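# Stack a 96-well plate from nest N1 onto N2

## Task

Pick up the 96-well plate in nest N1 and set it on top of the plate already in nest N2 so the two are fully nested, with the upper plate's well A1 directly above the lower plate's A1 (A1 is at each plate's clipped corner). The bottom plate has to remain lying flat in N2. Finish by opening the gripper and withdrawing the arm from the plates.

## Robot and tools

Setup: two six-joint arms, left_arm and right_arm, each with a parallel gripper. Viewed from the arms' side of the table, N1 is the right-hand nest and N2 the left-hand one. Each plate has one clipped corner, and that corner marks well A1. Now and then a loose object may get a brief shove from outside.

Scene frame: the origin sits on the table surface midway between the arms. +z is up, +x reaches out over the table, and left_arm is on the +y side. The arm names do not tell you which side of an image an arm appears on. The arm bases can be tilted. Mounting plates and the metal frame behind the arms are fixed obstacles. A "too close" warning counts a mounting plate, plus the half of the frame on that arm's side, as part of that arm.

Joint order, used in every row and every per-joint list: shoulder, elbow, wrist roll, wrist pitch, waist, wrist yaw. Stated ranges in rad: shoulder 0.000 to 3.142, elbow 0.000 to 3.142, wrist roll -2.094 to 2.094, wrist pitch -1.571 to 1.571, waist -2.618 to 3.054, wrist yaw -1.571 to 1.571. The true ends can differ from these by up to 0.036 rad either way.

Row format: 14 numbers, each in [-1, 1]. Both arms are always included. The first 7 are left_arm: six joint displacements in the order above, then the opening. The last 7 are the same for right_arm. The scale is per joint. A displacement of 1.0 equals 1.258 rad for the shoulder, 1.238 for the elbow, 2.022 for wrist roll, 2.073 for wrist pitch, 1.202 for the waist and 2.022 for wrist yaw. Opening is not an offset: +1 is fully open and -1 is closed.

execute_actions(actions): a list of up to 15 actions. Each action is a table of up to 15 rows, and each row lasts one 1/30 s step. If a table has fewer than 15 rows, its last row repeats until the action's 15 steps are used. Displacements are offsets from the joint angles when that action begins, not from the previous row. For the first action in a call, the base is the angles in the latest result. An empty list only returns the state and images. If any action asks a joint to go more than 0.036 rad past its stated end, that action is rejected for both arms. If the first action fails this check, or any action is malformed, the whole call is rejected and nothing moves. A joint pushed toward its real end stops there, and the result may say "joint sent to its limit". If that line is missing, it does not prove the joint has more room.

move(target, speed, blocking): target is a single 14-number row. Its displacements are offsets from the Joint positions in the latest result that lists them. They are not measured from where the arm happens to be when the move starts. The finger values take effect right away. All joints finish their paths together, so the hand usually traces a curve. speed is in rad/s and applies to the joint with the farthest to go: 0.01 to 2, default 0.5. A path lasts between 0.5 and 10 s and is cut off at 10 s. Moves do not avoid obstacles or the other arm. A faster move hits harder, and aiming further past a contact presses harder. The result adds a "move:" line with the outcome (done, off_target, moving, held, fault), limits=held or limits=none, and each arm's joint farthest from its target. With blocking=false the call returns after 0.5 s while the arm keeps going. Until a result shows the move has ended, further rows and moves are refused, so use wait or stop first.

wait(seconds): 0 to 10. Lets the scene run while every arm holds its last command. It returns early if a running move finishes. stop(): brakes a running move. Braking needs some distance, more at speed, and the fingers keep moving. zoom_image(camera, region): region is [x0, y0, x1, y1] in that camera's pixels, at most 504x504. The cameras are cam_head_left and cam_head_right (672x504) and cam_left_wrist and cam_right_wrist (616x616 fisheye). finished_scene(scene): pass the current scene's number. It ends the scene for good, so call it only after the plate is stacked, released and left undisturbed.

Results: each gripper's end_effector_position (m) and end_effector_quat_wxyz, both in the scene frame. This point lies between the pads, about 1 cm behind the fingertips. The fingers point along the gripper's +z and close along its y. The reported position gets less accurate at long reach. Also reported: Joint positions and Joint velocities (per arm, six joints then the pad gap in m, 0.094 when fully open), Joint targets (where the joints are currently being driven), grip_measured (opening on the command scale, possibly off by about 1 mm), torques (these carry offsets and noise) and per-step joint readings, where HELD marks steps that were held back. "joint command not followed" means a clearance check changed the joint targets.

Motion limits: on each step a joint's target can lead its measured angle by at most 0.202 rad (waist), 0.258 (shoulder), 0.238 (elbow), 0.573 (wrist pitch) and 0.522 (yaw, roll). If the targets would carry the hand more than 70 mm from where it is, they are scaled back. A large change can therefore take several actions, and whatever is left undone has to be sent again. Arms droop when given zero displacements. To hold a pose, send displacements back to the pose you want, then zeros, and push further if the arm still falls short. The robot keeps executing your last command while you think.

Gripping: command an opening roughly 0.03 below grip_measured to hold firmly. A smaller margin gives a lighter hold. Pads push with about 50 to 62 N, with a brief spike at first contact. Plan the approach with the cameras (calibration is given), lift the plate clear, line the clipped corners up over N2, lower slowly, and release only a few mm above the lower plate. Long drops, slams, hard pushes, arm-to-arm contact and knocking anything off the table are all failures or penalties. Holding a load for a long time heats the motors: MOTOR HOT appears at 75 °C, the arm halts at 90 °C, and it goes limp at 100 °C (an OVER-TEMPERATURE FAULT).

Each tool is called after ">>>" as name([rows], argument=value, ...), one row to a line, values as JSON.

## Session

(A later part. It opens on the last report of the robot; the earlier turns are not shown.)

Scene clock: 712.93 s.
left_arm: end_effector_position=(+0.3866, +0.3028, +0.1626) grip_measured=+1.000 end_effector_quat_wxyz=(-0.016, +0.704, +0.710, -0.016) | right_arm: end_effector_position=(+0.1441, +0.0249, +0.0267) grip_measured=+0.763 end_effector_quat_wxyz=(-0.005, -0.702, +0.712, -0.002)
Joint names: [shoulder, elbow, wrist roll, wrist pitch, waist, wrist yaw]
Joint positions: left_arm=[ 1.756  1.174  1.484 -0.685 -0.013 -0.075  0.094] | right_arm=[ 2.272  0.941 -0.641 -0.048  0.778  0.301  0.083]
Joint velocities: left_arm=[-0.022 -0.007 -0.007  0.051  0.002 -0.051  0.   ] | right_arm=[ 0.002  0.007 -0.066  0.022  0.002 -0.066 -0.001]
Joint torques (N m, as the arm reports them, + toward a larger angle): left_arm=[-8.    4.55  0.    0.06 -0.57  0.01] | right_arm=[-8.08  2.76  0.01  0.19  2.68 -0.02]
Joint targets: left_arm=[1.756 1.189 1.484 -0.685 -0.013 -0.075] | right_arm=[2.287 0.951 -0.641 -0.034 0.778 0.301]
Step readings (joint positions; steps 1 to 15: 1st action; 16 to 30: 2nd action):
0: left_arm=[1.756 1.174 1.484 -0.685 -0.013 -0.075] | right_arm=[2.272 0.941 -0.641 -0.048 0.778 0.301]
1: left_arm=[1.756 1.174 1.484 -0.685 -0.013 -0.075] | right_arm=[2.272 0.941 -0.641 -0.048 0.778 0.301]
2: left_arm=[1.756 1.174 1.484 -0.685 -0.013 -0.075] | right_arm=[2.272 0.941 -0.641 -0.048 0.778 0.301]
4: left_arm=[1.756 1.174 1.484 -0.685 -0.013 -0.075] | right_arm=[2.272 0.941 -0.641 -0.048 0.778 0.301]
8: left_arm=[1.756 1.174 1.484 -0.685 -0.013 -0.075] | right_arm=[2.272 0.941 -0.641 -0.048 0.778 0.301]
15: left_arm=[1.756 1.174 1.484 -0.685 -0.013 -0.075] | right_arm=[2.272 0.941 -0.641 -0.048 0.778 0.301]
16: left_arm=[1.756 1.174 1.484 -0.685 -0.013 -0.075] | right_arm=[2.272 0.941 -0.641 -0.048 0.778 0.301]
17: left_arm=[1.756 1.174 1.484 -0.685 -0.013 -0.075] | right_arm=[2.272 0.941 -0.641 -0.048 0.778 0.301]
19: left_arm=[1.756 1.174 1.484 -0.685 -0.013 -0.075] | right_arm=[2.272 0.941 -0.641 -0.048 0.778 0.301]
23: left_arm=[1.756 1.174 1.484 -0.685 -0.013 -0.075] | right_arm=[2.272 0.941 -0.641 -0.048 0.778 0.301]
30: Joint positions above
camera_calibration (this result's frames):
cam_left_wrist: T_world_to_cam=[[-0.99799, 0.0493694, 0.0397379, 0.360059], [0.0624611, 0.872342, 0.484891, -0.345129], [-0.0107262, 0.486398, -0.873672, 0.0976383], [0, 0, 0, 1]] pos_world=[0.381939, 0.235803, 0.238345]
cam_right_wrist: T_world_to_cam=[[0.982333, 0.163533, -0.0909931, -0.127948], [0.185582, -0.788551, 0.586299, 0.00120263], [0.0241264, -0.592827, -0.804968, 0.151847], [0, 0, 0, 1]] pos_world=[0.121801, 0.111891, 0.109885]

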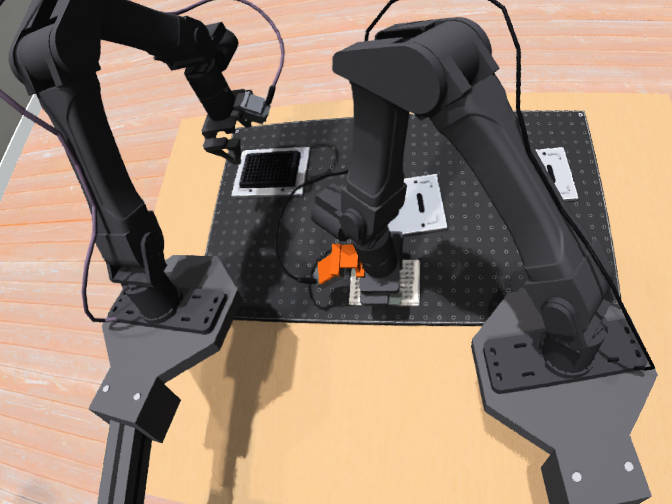

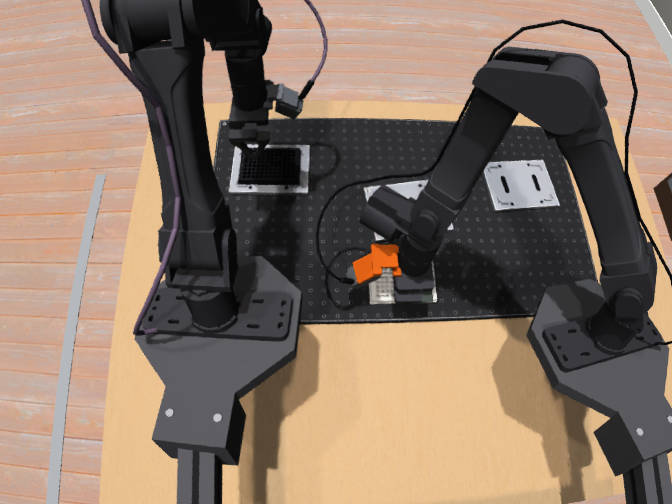

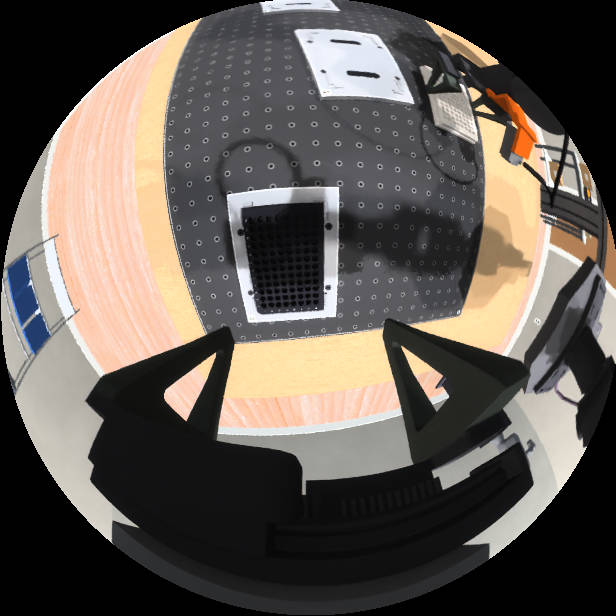

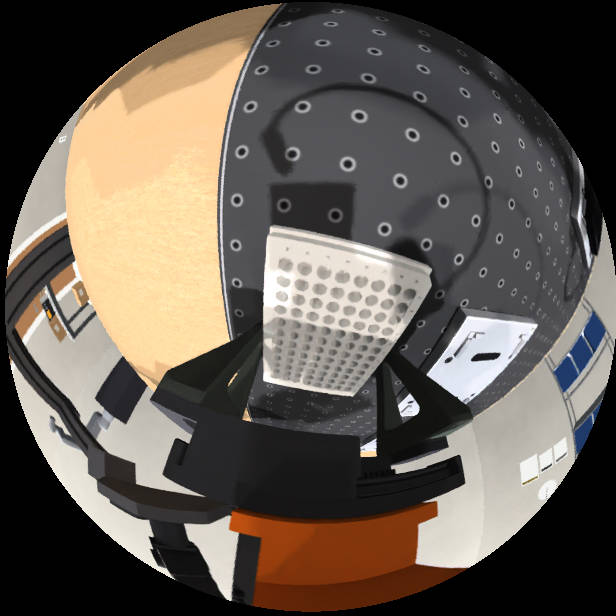

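>>> execute_actions([
  [[0,0.012,0,0,0,0,1,0,0.008,0,0,0,0,0.80]],
  [[0,0.012,0,0,0,0,1,0,0.008,0,0,0,0,1]],
])

Scene clock: 716.47 s.
left_arm: end_effector_position=(+0.3866, +0.3028, +0.1626) grip_measured=+1.000 end_effector_quat_wxyz=(-0.016, +0.704, +0.710, -0.016) | right_arm: end_effector_position=(+0.1441, +0.0249, +0.0267) grip_measured=+1.000 end_effector_quat_wxyz=(-0.005, -0.702, +0.712, -0.002)
Joint names: [shoulder, elbow, wrist roll, wrist pitch, waist, wrist yaw]
Joint positions: left_arm=[ 1.756  1.174  1.484 -0.685 -0.013 -0.075  0.094] | right_arm=[ 2.272  0.941 -0.641 -0.048  0.778  0.301  0.094]
Joint velocities: left_arm=[ 0.002  0.022  0.051  0.022 -0.012  0.007  0.   ] | right_arm=[ 0.012 -0.002 -0.022  0.066  0.002 -0.022  0.   ]
Joint torques (N m, as the arm reports them, + toward a larger angle): left_arm=[-8.    4.56  0.    0.05 -0.57  0.01] | right_arm=[-9.55  2.77  0.01  0.07  2.67 -0.02]
Joint targets: left_arm=[1.756 1.189 1.484 -0.685 -0.013 -0.075] | right_arm=[2.272 0.951 -0.641 -0.048 0.778 0.301]
Step readings (joint positions; steps 1 to 15: 1st action; 16 to 30: 2nd action):
0: left_arm=[1.756 1.174 1.484 -0.685 -0.013 -0.075] | right_arm=[2.272 0.941 -0.641 -0.048 0.778 0.301]
1: left_arm=[1.756 1.174 1.484 -0.685 -0.013 -0.075] | right_arm=[2.272 0.941 -0.641 -0.048 0.778 0.301]
2: left_arm=[1.756 1.174 1.484 -0.685 -0.013 -0.075] | right_arm=[2.272 0.941 -0.641 -0.048 0.778 0.301]
4: left_arm=[1.756 1.174 1.484 -0.685 -0.013 -0.075] | right_arm=[2.272 0.941 -0.641 -0.048 0.778 0.301]
8: left_arm=[1.756 1.174 1.484 -0.685 -0.013 -0.075] | right_arm=[2.272 0.941 -0.641 -0.048 0.778 0.301]
15: left_arm=[1.756 1.174 1.484 -0.685 -0.013 -0.075] | right_arm=[2.272 0.941 -0.641 -0.048 0.778 0.301]
16: left_arm=[1.756 1.174 1.484 -0.685 -0.013 -0.075] | right_arm=[2.272 0.941 -0.641 -0.048 0.778 0.301]
17: left_arm=[1.756 1.174 1.484 -0.685 -0.013 -0.075] | right_arm=[2.272 0.941 -0.641 -0.048 0.778 0.301]
19: left_arm=[1.756 1.174 1.484 -0.685 -0.013 -0.075] | right_arm=[2.272 0.941 -0.641 -0.048 0.778 0.301]
23: left_arm=[1.756 1.174 1.484 -0.685 -0.013 -0.075] | right_arm=[2.272 0.941 -0.641 -0.048 0.778 0.301]
30: Joint positions above
camera_calibration (this result's frames):
cam_left_wrist: T_world_to_cam=[[-0.99799, 0.0493694, 0.0397379, 0.360059], [0.0624611, 0.872342, 0.484891, -0.345129], [-0.0107262, 0.486398, -0.873672, 0.0976383], [0, 0, 0, 1]] pos_world=[0.381939, 0.235803, 0.238345]
cam_right_wrist: T_world_to_cam=[[0.982333, 0.163533, -0.0909931, -0.127948], [0.185582, -0.788551, 0.586299, 0.00120263], [0.0241264, -0.592827, -0.804968, 0.151847], [0, 0, 0, 1]] pos_world=[0.121801, 0.111891, 0.109885]

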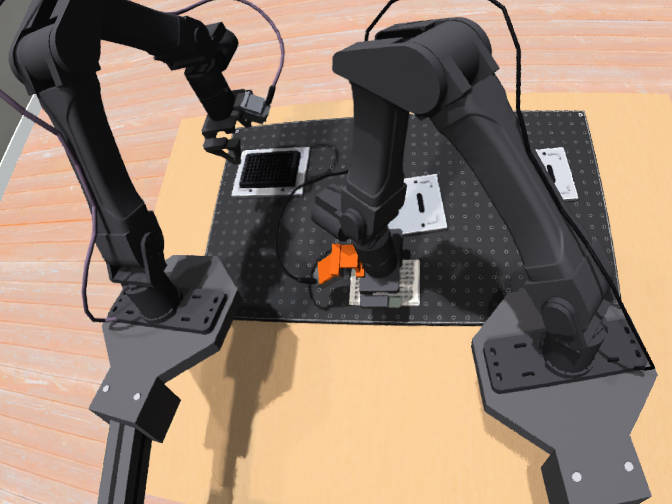

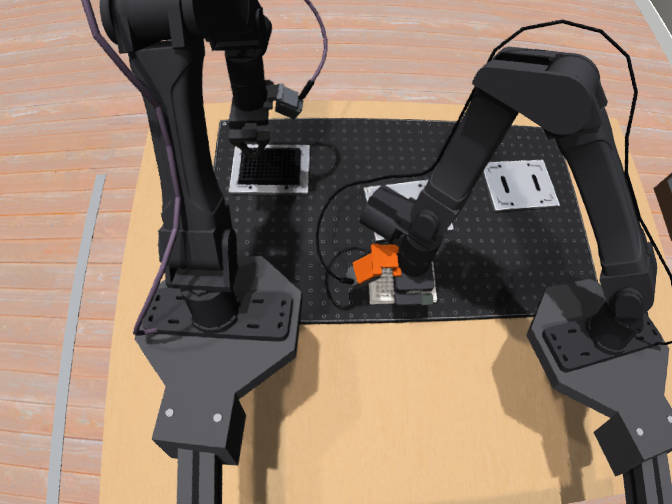

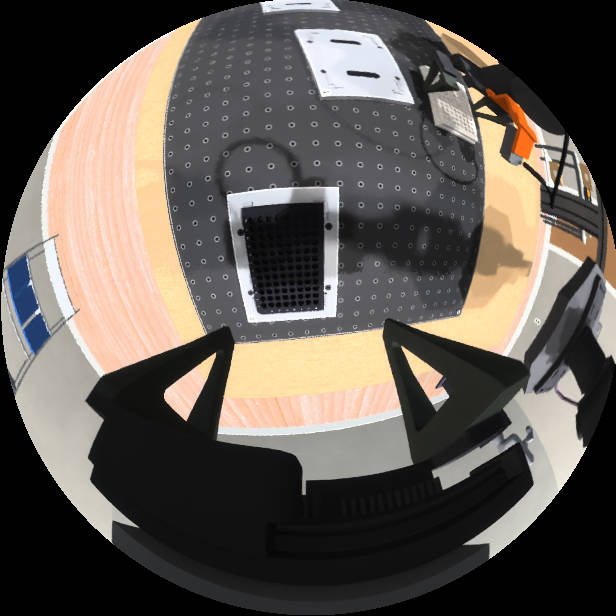

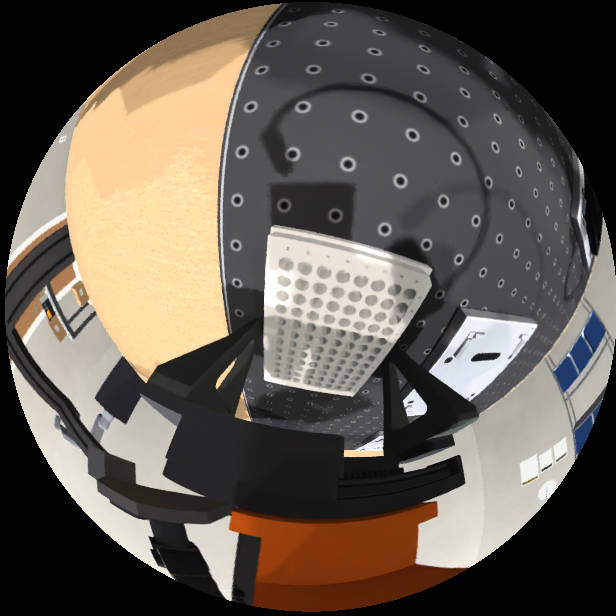

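>>> move(target=[0.1224,-0.0816,-0.2176,0.0695,-0.371,-0.0524,1,-0.228,-0.045,0.0326,-0.1245,0.068,0,1], speed=0.3)

Scene clock: 749.43 s.
left_arm: end_effector_position=(+0.3227, +0.1625, +0.1224) grip_measured=+1.000 end_effector_quat_wxyz=(-0.032, +0.703, +0.710, -0.029) | right_arm: end_effector_position=(+0.1442, +0.0270, +0.1005) grip_measured=+1.000 end_effector_quat_wxyz=(-0.004, -0.704, +0.710, +0.004)
Joint names: [shoulder, elbow, wrist roll, wrist pitch, waist, wrist yaw]
Joint positions: left_arm=[ 1.905  1.09   1.051 -0.548 -0.451 -0.18   0.094] | right_arm=[ 2.006  0.904 -0.58  -0.293  0.845  0.301  0.094]
Joint velocities: left_arm=[ 0.017  0.002 -0.037 -0.022 -0.002 -0.066  0.   ] | right_arm=[-0.002 -0.002  0.022 -0.066  0.017 -0.022  0.   ]
Joint torques (N m, as the arm reports them, + toward a larger angle): left_arm=[-7.46  1.84 -0.04  0.06 -2.11  0.02] | right_arm=[-10.85   1.74   0.04  -0.08   3.75  -0.04]
Joint targets: left_arm=[1.909 1.074 1.044 -0.541 -0.459 -0.181] | right_arm=[1.985 0.885 -0.575 -0.306 0.859 0.301]
move: off_target (right_arm); limits=none; left_arm: farthest joint: the elbow, 0.017 radians from its target (0.101 radians at the start); right_arm: farthest joint: the shoulder, 0.021 radians from its target (0.286 radians at the start)
camera_calibration (this result's frames):
cam_left_wrist: T_world_to_cam=[[-0.995586, 0.0485914, 0.0803008, 0.299206], [0.0816434, 0.870393, 0.485542, -0.205259], [-0.0463001, 0.489955, -0.870517, 0.140602], [0, 0, 0, 1]] pos_world=[0.321153, 0.0952285, 0.198032]
cam_right_wrist: T_world_to_cam=[[0.980483, 0.17113, -0.0967859, -0.12097], [0.195382, -0.793366, 0.576537, -0.0407016], [0.021876, -0.584195, -0.811318, 0.213236], [0, 0, 0, 1]] pos_world=[0.121897, 0.112982, 0.18476]

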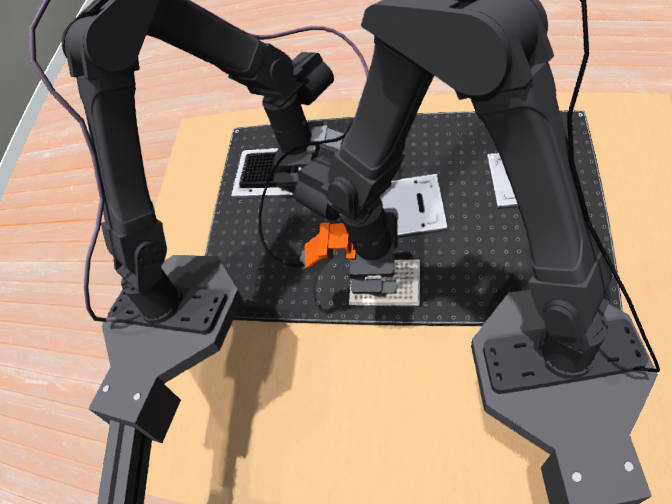

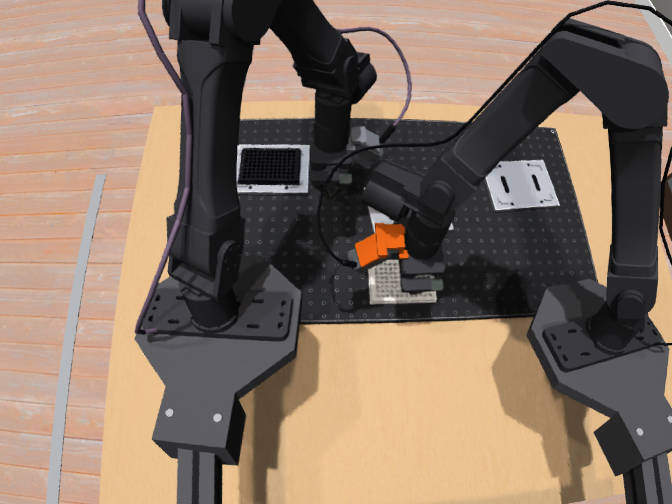

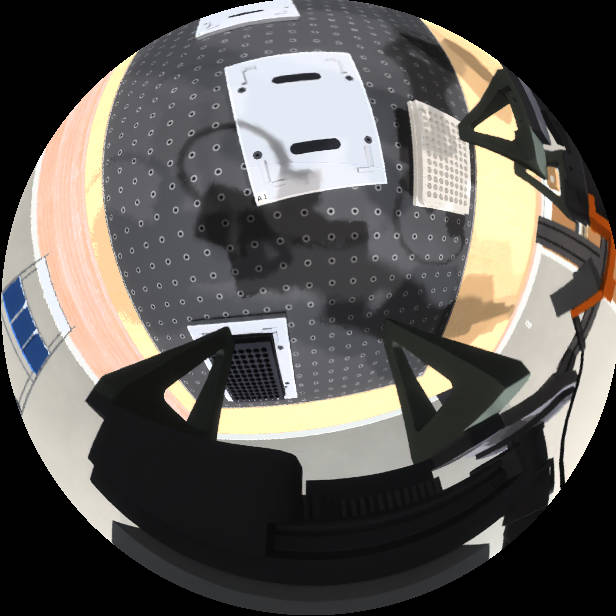

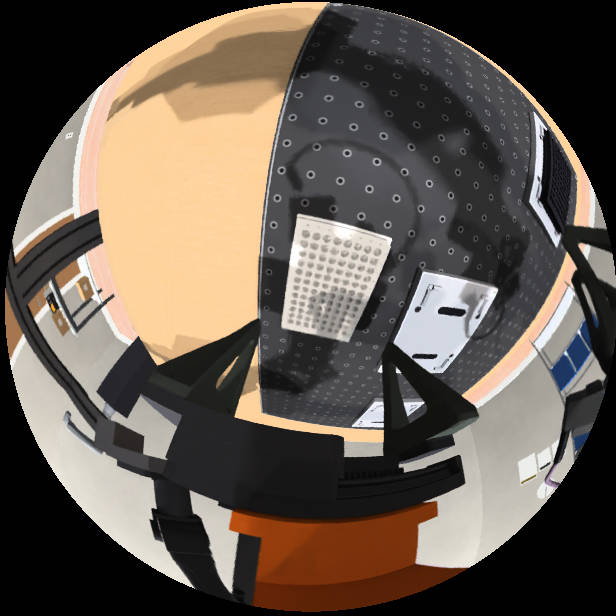

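>>> move(target=[0,0.012,0,0,0,0,1,-0.185,0.105,0,-0.0625,-0.994,-0.1,1], speed=0.6)

Scene clock: 758.97 s.
left_arm: end_effector_position=(+0.3228, +0.1625, +0.1224) grip_measured=+1.000 end_effector_quat_wxyz=(-0.031, +0.703, +0.710, -0.029) | right_arm: end_effector_position=(+0.3132, -0.3208, +0.1205) grip_measured=+1.000 end_effector_quat_wxyz=(-0.022, -0.199, +0.977, -0.076)
Joint names: [shoulder, elbow, wrist roll, wrist pitch, waist, wrist yaw]
Joint positions: left_arm=[ 1.905  1.09   1.051 -0.547 -0.451 -0.18   0.094] | right_arm=[ 1.796  1.006 -0.58  -0.41  -0.349  0.11   0.094]
Joint velocities: left_arm=[ 0.007  0.027  0.081  0.022 -0.007  0.037  0.   ] | right_arm=[ 0.002 -0.012 -0.007 -0.022 -0.007 -0.022  0.   ]
Joint torques (N m, as the arm reports them, + toward a larger angle): left_arm=[-7.78  3.87  0.01  0.   -1.59  0.03] | right_arm=[-11.88   6.15   0.01   0.    -0.32  -0.07]
Joint targets: left_arm=[1.905 1.105 1.052 -0.547 -0.451 -0.180] | right_arm=[1.773 1.034 -0.580 -0.423 -0.349 0.099]
move: off_target (right_arm); limits=none; left_arm: farthest joint: the elbow, 0.015 radians from its target (0.015 radians at the start); right_arm: farthest joint: the elbow, 0.028 radians from its target (0.130 radians at the start)
camera_calibration (this result's frames):
cam_left_wrist: T_world_to_cam=[[-0.995634, 0.0481424, 0.0799661, 0.29942], [0.0810809, 0.8705, 0.485443, -0.205046], [-0.0462401, 0.489808, -0.870603, 0.140637], [0, 0, 0, 1]] pos_world=[0.321241, 0.095193, 0.198034]
cam_right_wrist: T_world_to_cam=[[0.548388, -0.835305, 0.0391939, -0.429147], [-0.644316, -0.392197, 0.656535, 0.020904], [-0.533035, -0.385289, -0.753277, 0.253168], [0, 0, 0, 1]] pos_world=[0.383756, -0.252727, 0.193802]

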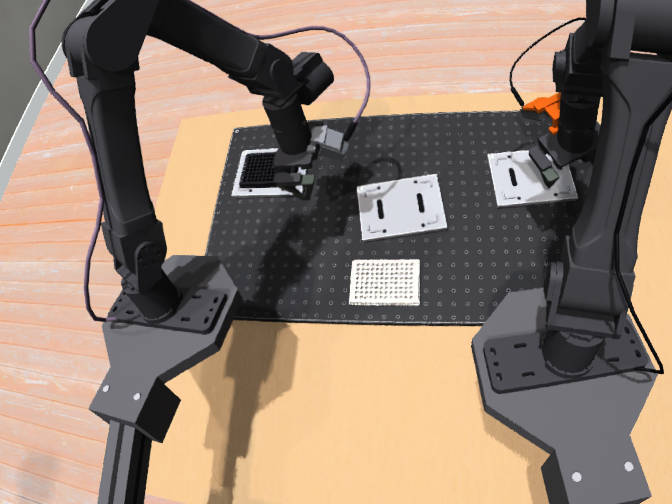

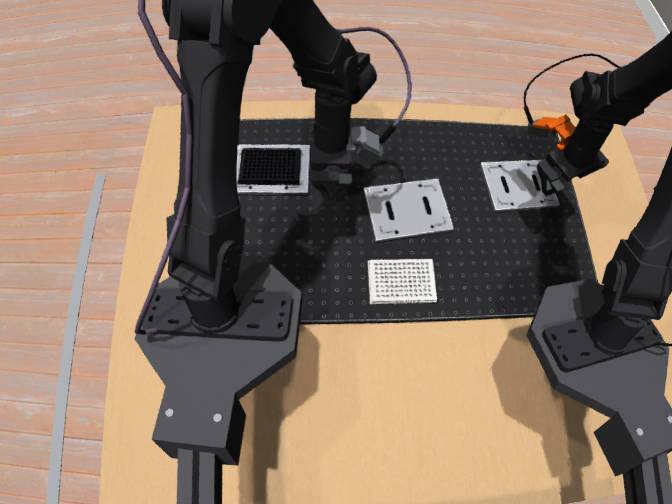

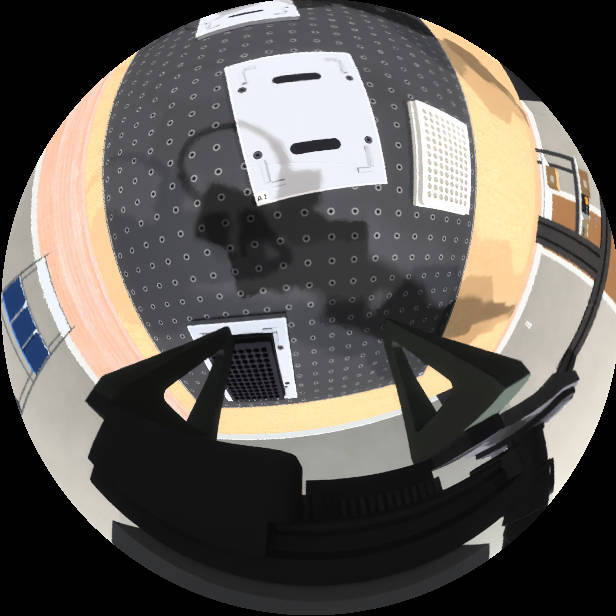

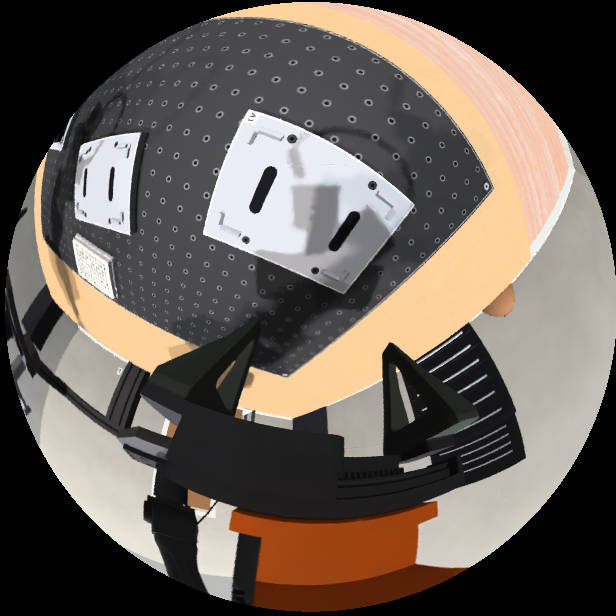

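>>> zoom_image(camera="cam_head_left", region=[320, 230, 450, 330])

>>> move(target=[0.1900,-0.1074,-0.334,0.111,-0.570,-0.0875,1,0,0.008,0,0,0,0,1], speed=0.5)

Region (320, 230, 450, 330) of cam_head_left's 672x504 image, scaled by 3.877, with more detail than that image has; it fills the top 388 rows of this view, and the rest is white.

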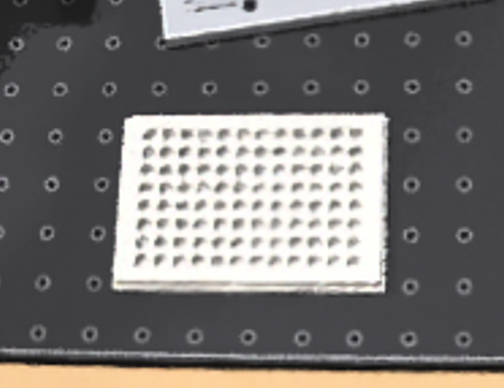

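Scene clock: 763.53 s.
left_arm: end_effector_position=(+0.1446, +0.0290, +0.1014) grip_measured=+1.000 end_effector_quat_wxyz=(-0.002, +0.709, +0.705, +0.003) | right_arm: end_effector_position=(+0.3131, -0.3207, +0.1205) grip_measured=+1.000 end_effector_quat_wxyz=(-0.022, -0.199, +0.977, -0.076)
Joint names: [shoulder, elbow, wrist roll, wrist pitch, waist, wrist yaw]
Joint positions: left_arm=[ 2.139  0.973  0.383 -0.328 -1.13  -0.352  0.094] | right_arm=[ 1.796  1.006 -0.58  -0.41  -0.349  0.109  0.094]
Joint velocities: left_arm=[ 0.017 -0.007 -0.037 -0.051  0.007 -0.037  0.   ] | right_arm=[ 0.002  0.012  0.037 -0.051 -0.007  0.066  0.   ]
Joint torques (N m, as the arm reports them, + toward a larger angle): left_arm=[-6.97  1.29 -0.07  0.22 -3.06 -0.02] | right_arm=[-9.74  4.8   0.01  0.12 -0.38  0.07]
Joint targets: left_arm=[2.144 0.957 0.375 -0.317 -1.136 -0.357] | right_arm=[1.796 1.016 -0.580 -0.410 -0.349 0.110]
move: done; limits=none; left_arm: farthest joint: the elbow, 0.016 radians from its target (0.133 radians at the start); right_arm: farthest joint: the elbow, 0.010 radians from its target (0.010 radians at the start)
camera_calibration (this result's frames):
cam_left_wrist: T_world_to_cam=[[-0.997994, 0.0631036, -0.00518261, 0.13868], [0.0523166, 0.867957, 0.493876, -0.0607989], [0.0356636, 0.492614, -0.869517, 0.16749], [0, 0, 0, 1]] pos_world=[0.135609, -0.0384883, 0.176381]
cam_right_wrist: T_world_to_cam=[[0.54839, -0.835328, 0.0386551, -0.428977], [-0.644119, -0.392479, 0.65656, 0.0207365], [-0.533272, -0.38495, -0.753283, 0.253332], [0, 0, 0, 1]] pos_world=[0.383698, -0.252678, 0.193798]

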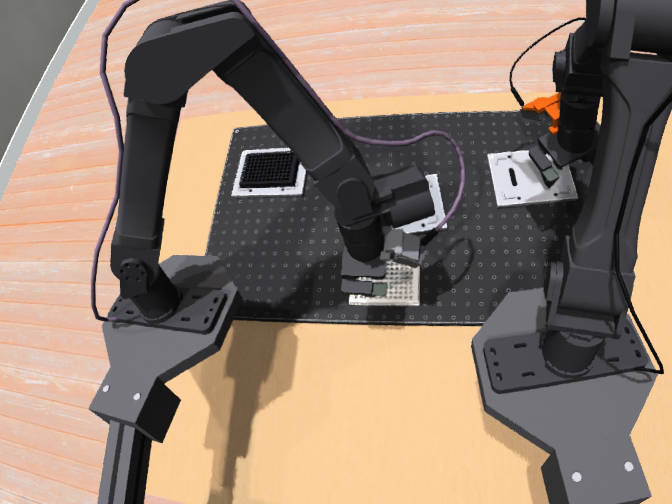

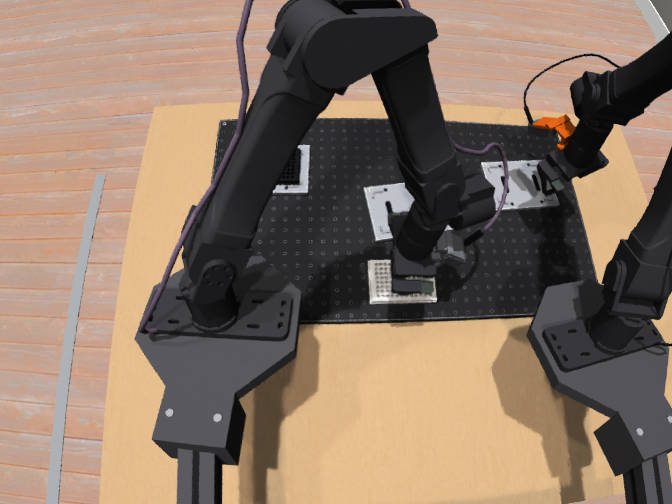

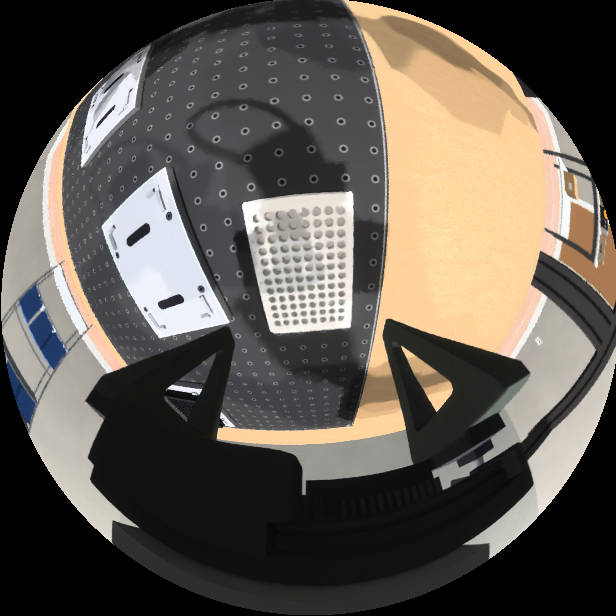

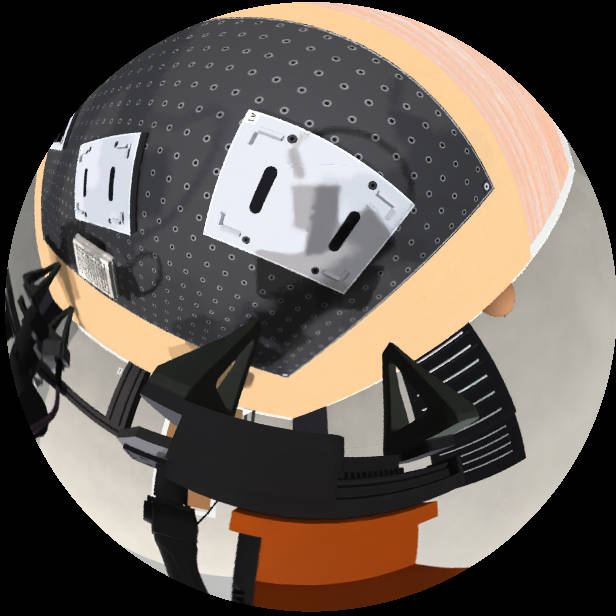

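>>> zoom_image(camera="cam_left_wrist", region=[220, 170, 400, 350])

Region (220, 170, 400, 350) of cam_left_wrist's 616x616 image, scaled by 2.800, with more detail than that image has.

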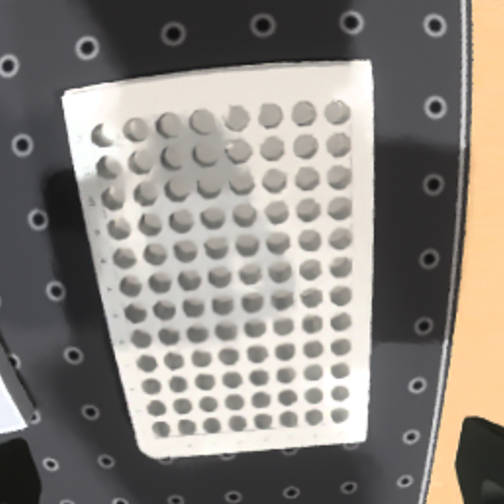

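>>> move(target=[0.1367,0.102,0.0094,0.049,0.033,0.0094,1,0,0.008,0,0,0,0,1], speed=0.2)

Scene clock: 827.30 s.
left_arm: end_effector_position=(+0.1511, +0.0103, +0.0608) grip_measured=+1.000 end_effector_quat_wxyz=(-0.000, +0.697, +0.717, -0.000) | right_arm: end_effector_position=(+0.3131, -0.3207, +0.1205) grip_measured=+1.000 end_effector_quat_wxyz=(-0.022, -0.199, +0.977, -0.076)
Joint names: [shoulder, elbow, wrist roll, wrist pitch, waist, wrist yaw]
Joint positions: left_arm=[ 2.306  1.07   0.394 -0.237 -1.09  -0.344  0.094] | right_arm=[ 1.796  1.006 -0.58  -0.41  -0.349  0.109  0.094]
Joint velocities: left_arm=[ 0.012  0.017 -0.037 -0.022 -0.002 -0.007  0.   ] | right_arm=[-0.017 -0.012  0.037  0.022 -0.002  0.007  0.   ]
Joint torques (N m, as the arm reports them, + toward a larger angle): left_arm=[-7.53  3.95  0.06  0.23 -2.85  0.11] | right_arm=[-9.75  4.82  0.01  0.11 -0.4   0.08]
Joint targets: left_arm=[2.311 1.099 0.402 -0.226 -1.090 -0.333] | right_arm=[1.796 1.016 -0.580 -0.410 -0.349 0.109]
move: off_target (left_arm); limits=none; left_arm: farthest joint: the elbow, 0.029 radians from its target (0.126 radians at the start); right_arm: farthest joint: the elbow, 0.010 radians from its target (0.010 radians at the start)
camera_calibration (this result's frames):
cam_left_wrist: T_world_to_cam=[[-0.999548, 0.0297505, -0.00438305, 0.146636], [0.0238456, 0.872938, 0.487247, -0.0202481], [0.018322, 0.486922, -0.873253, 0.144087], [0, 0, 0, 1]] pos_world=[0.144412, -0.0568465, 0.136333]
cam_right_wrist: T_world_to_cam=[[0.54839, -0.835328, 0.0386551, -0.428977], [-0.644119, -0.392479, 0.65656, 0.0207365], [-0.533272, -0.38495, -0.753283, 0.253332], [0, 0, 0, 1]] pos_world=[0.383698, -0.252678, 0.193798]

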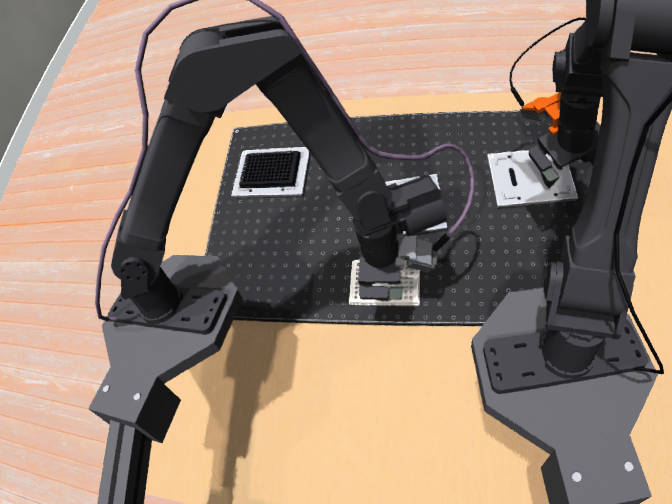

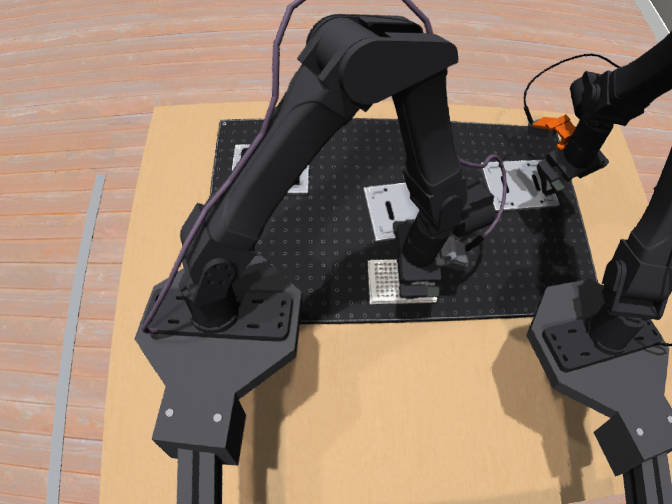

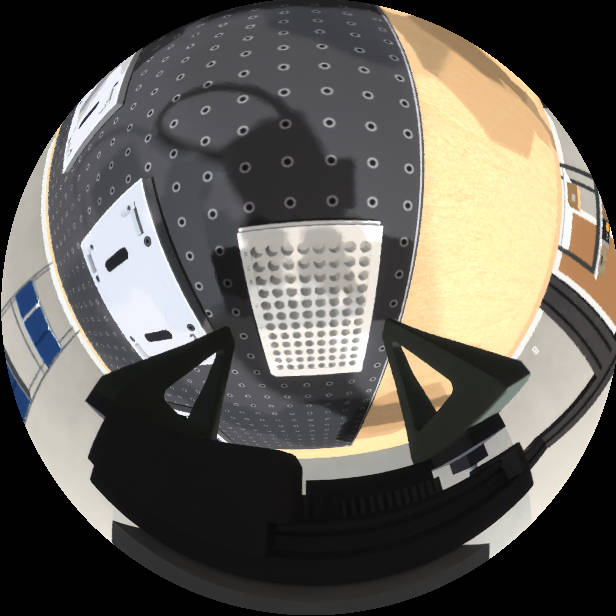

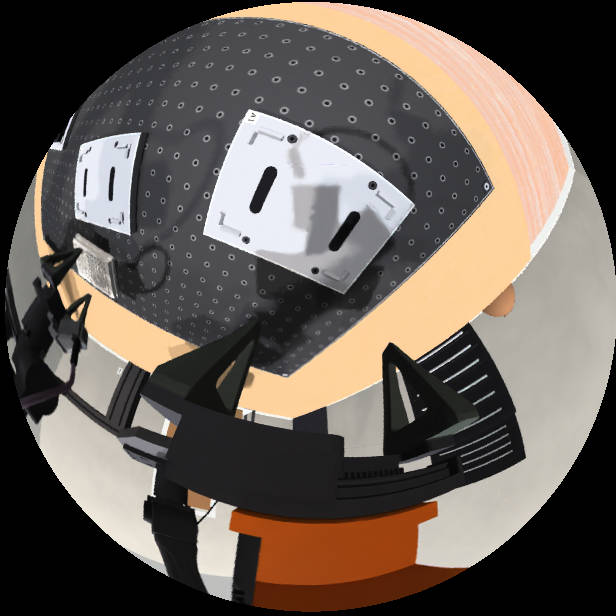

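>>> zoom_image(camera="cam_left_wrist", region=[210, 200, 410, 400])

>>> zoom_image(camera="cam_head_left", region=[330, 230, 450, 320])

Region (210, 200, 410, 400) of cam_left_wrist's 616x616 image, scaled by 2.520, with more detail than that image has.

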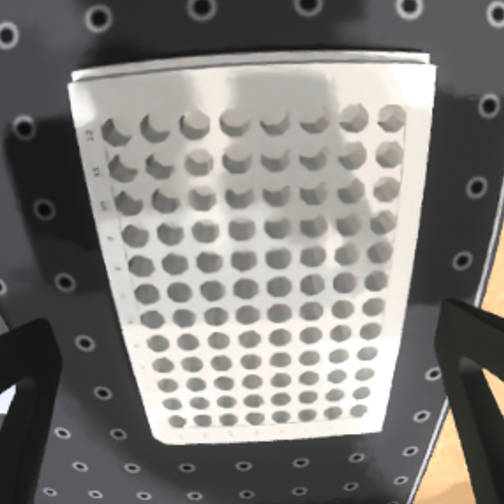

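Region (330, 230, 450, 320) of cam_head_left's 672x504 image, scaled by 4.200, with more detail than that image has; it fills the top 378 rows of this view, and the rest is white.

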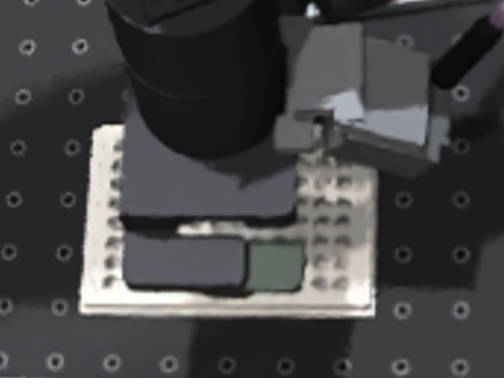

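>>> move(target=[0.0453,0.0307,0.012,0.029,0.0108,0.0064,1,0,0.008,0,0,0,0,1], speed=0.1)

Scene clock: 872.67 s.
left_arm: end_effector_position=(+0.1483, +0.0131, +0.0447) grip_measured=+1.000 end_effector_quat_wxyz=(-0.003, +0.699, +0.715, +0.000) | right_arm: end_effector_position=(+0.3131, -0.3207, +0.1205) grip_measured=+1.000 end_effector_quat_wxyz=(-0.022, -0.199, +0.977, -0.076)
Joint names: [shoulder, elbow, wrist roll, wrist pitch, waist, wrist yaw]
Joint positions: left_arm=[ 2.356  1.07   0.411 -0.187 -1.077 -0.342  0.094] | right_arm=[ 1.796  1.006 -0.58  -0.41  -0.349  0.109  0.094]
Joint velocities: left_arm=[-0.002  0.007 -0.037  0.037 -0.012 -0.051  0.   ] | right_arm=[ 0.012 -0.007 -0.051  0.022 -0.017  0.066  0.   ]
Joint torques (N m, as the arm reports them, + toward a larger angle): left_arm=[-7.49  4.28  0.06  0.22 -2.8   0.11] | right_arm=[-9.76  4.81  0.01  0.12 -0.4   0.07]
Joint targets: left_arm=[2.363 1.108 0.419 -0.177 -1.077 -0.331] | right_arm=[1.796 1.016 -0.580 -0.410 -0.349 0.109]
move: off_target (left_arm); limits=none; left_arm: farthest joint: the elbow, 0.038 radians from its target (0.038 radians at the start); right_arm: farthest joint: the elbow, 0.010 radians from its target (0.010 radians at the start)
camera_calibration (this result's frames):
cam_left_wrist: T_world_to_cam=[[-0.999386, 0.0350081, -0.00157377, 0.143487], [0.029729, 0.870746, 0.490833, -0.0157888], [0.0185535, 0.490485, -0.871252, 0.128515], [0, 0, 0, 1]] pos_world=[0.141484, -0.05431, 0.119945]
cam_right_wrist: T_world_to_cam=[[0.54839, -0.835328, 0.0386551, -0.428977], [-0.644119, -0.392479, 0.65656, 0.0207365], [-0.533272, -0.38495, -0.753283, 0.253332], [0, 0, 0, 1]] pos_world=[0.383698, -0.252678, 0.193798]

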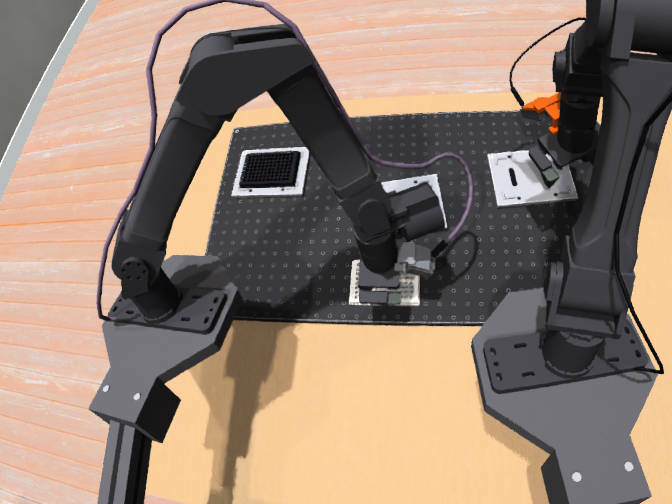

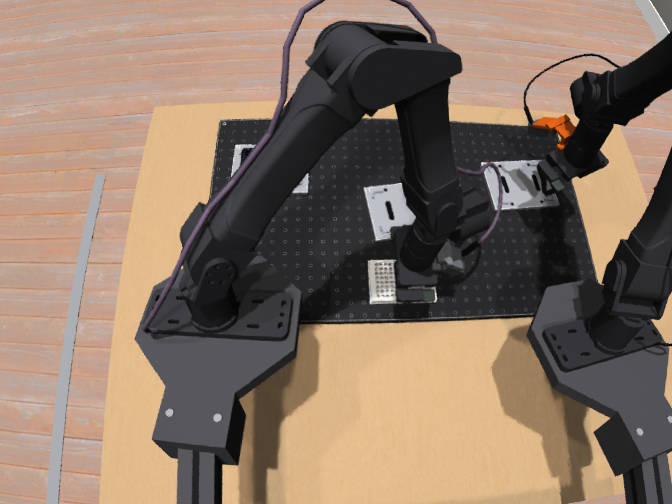

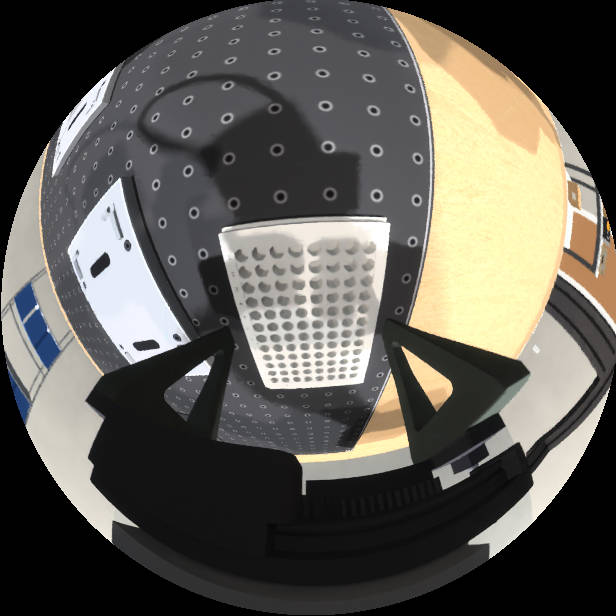

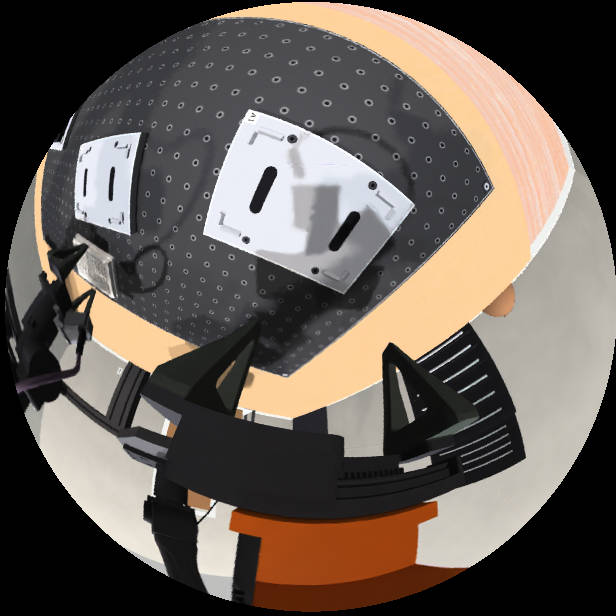

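>>> zoom_image(camera="cam_left_wrist", region=[200, 200, 420, 420])

Region (200, 200, 420, 420) of cam_left_wrist's 616x616 image, scaled by 2.291, with more detail than that image has.

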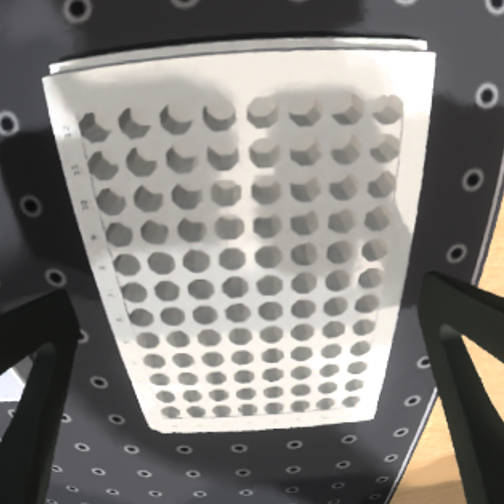

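>>> move(target=[0.0393,0.012,0.0074,0.0253,0.0058,0,1,0,0.008,0,0,0,0,1], speed=0.05)

Scene clock: 896.97 s.
left_arm: end_effector_position=(+0.1447, +0.0151, +0.0319) grip_measured=+1.000 end_effector_quat_wxyz=(-0.003, +0.699, +0.715, +0.001) | right_arm: end_effector_position=(+0.3131, -0.3207, +0.1205) grip_measured=+1.000 end_effector_quat_wxyz=(-0.022, -0.199, +0.977, -0.076)
Joint names: [shoulder, elbow, wrist roll, wrist pitch, waist, wrist yaw]
Joint positions: left_arm=[ 2.398  1.07   0.418 -0.145 -1.072 -0.342  0.094] | right_arm=[ 1.796  1.006 -0.58  -0.41  -0.349  0.109  0.094]
Joint velocities: left_arm=[-0.007 -0.017  0.007 -0.051  0.002 -0.007  0.   ] | right_arm=[-0.007  0.012 -0.007 -0.007 -0.022  0.037  0.   ]
Joint torques (N m, as the arm reports them, + toward a larger angle): left_arm=[-7.44  2.58  0.06  0.22 -2.78  0.01] | right_arm=[-9.77  4.81  0.01  0.11 -0.41  0.08]
Joint targets: left_arm=[2.405 1.085 0.426 -0.135 -1.070 -0.342] | right_arm=[1.796 1.016 -0.580 -0.410 -0.349 0.109]
move: done; limits=none; left_arm: farthest joint: the elbow, 0.015 radians from its target (0.015 radians at the start); right_arm: farthest joint: the elbow, 0.010 radians from its target (0.010 radians at the start)
camera_calibration (this result's frames):
cam_left_wrist: T_world_to_cam=[[-0.999318, 0.0368985, -0.00119044, 0.13977], [0.0315267, 0.869725, 0.49253, -0.0114208], [0.0192089, 0.492156, -0.870295, 0.116346], [0, 0, 0, 1]] pos_world=[0.1378, -0.0524849, 0.107047]
cam_right_wrist: T_world_to_cam=[[0.54839, -0.835328, 0.0386551, -0.428977], [-0.644119, -0.392479, 0.65656, 0.0207365], [-0.533272, -0.38495, -0.753283, 0.253332], [0, 0, 0, 1]] pos_world=[0.383698, -0.252678, 0.193798]

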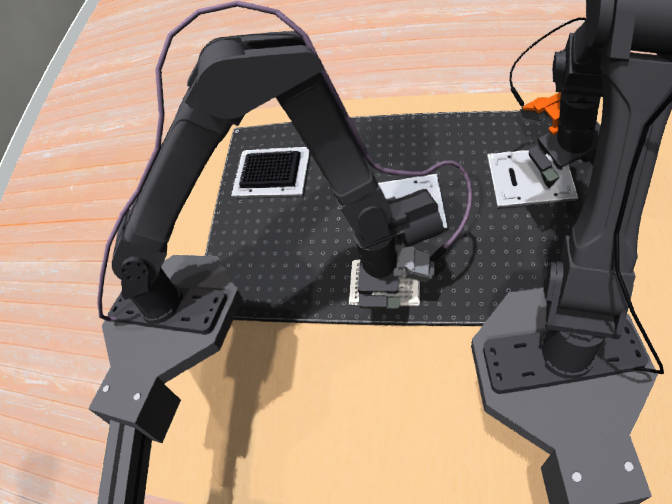

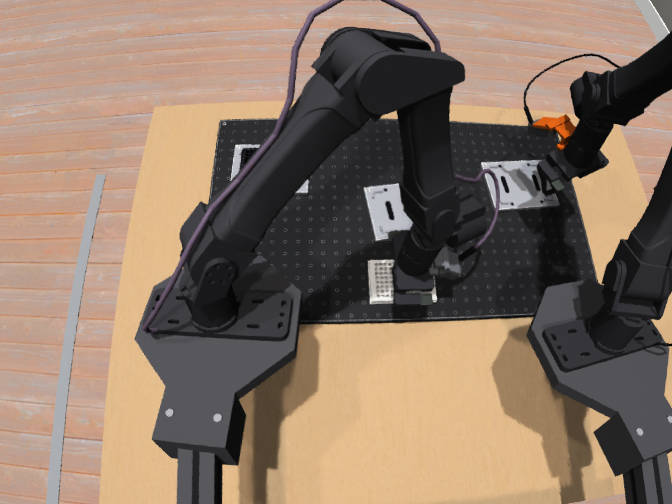

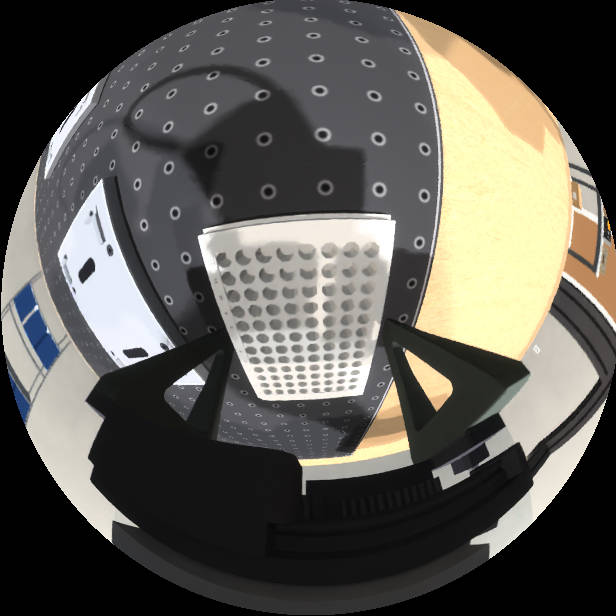

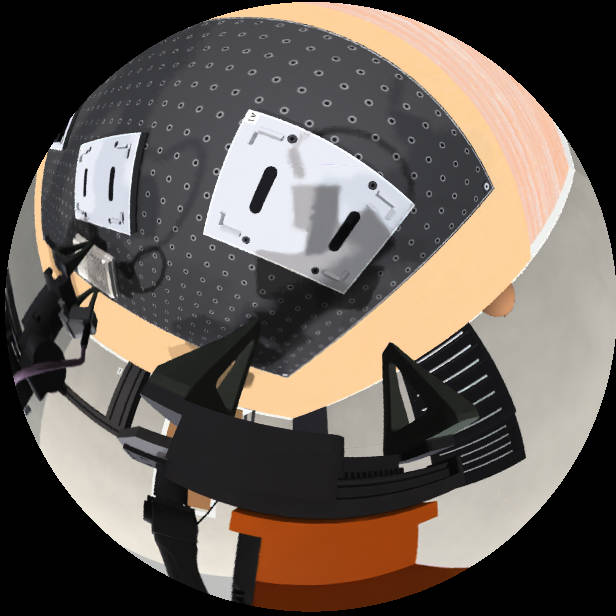

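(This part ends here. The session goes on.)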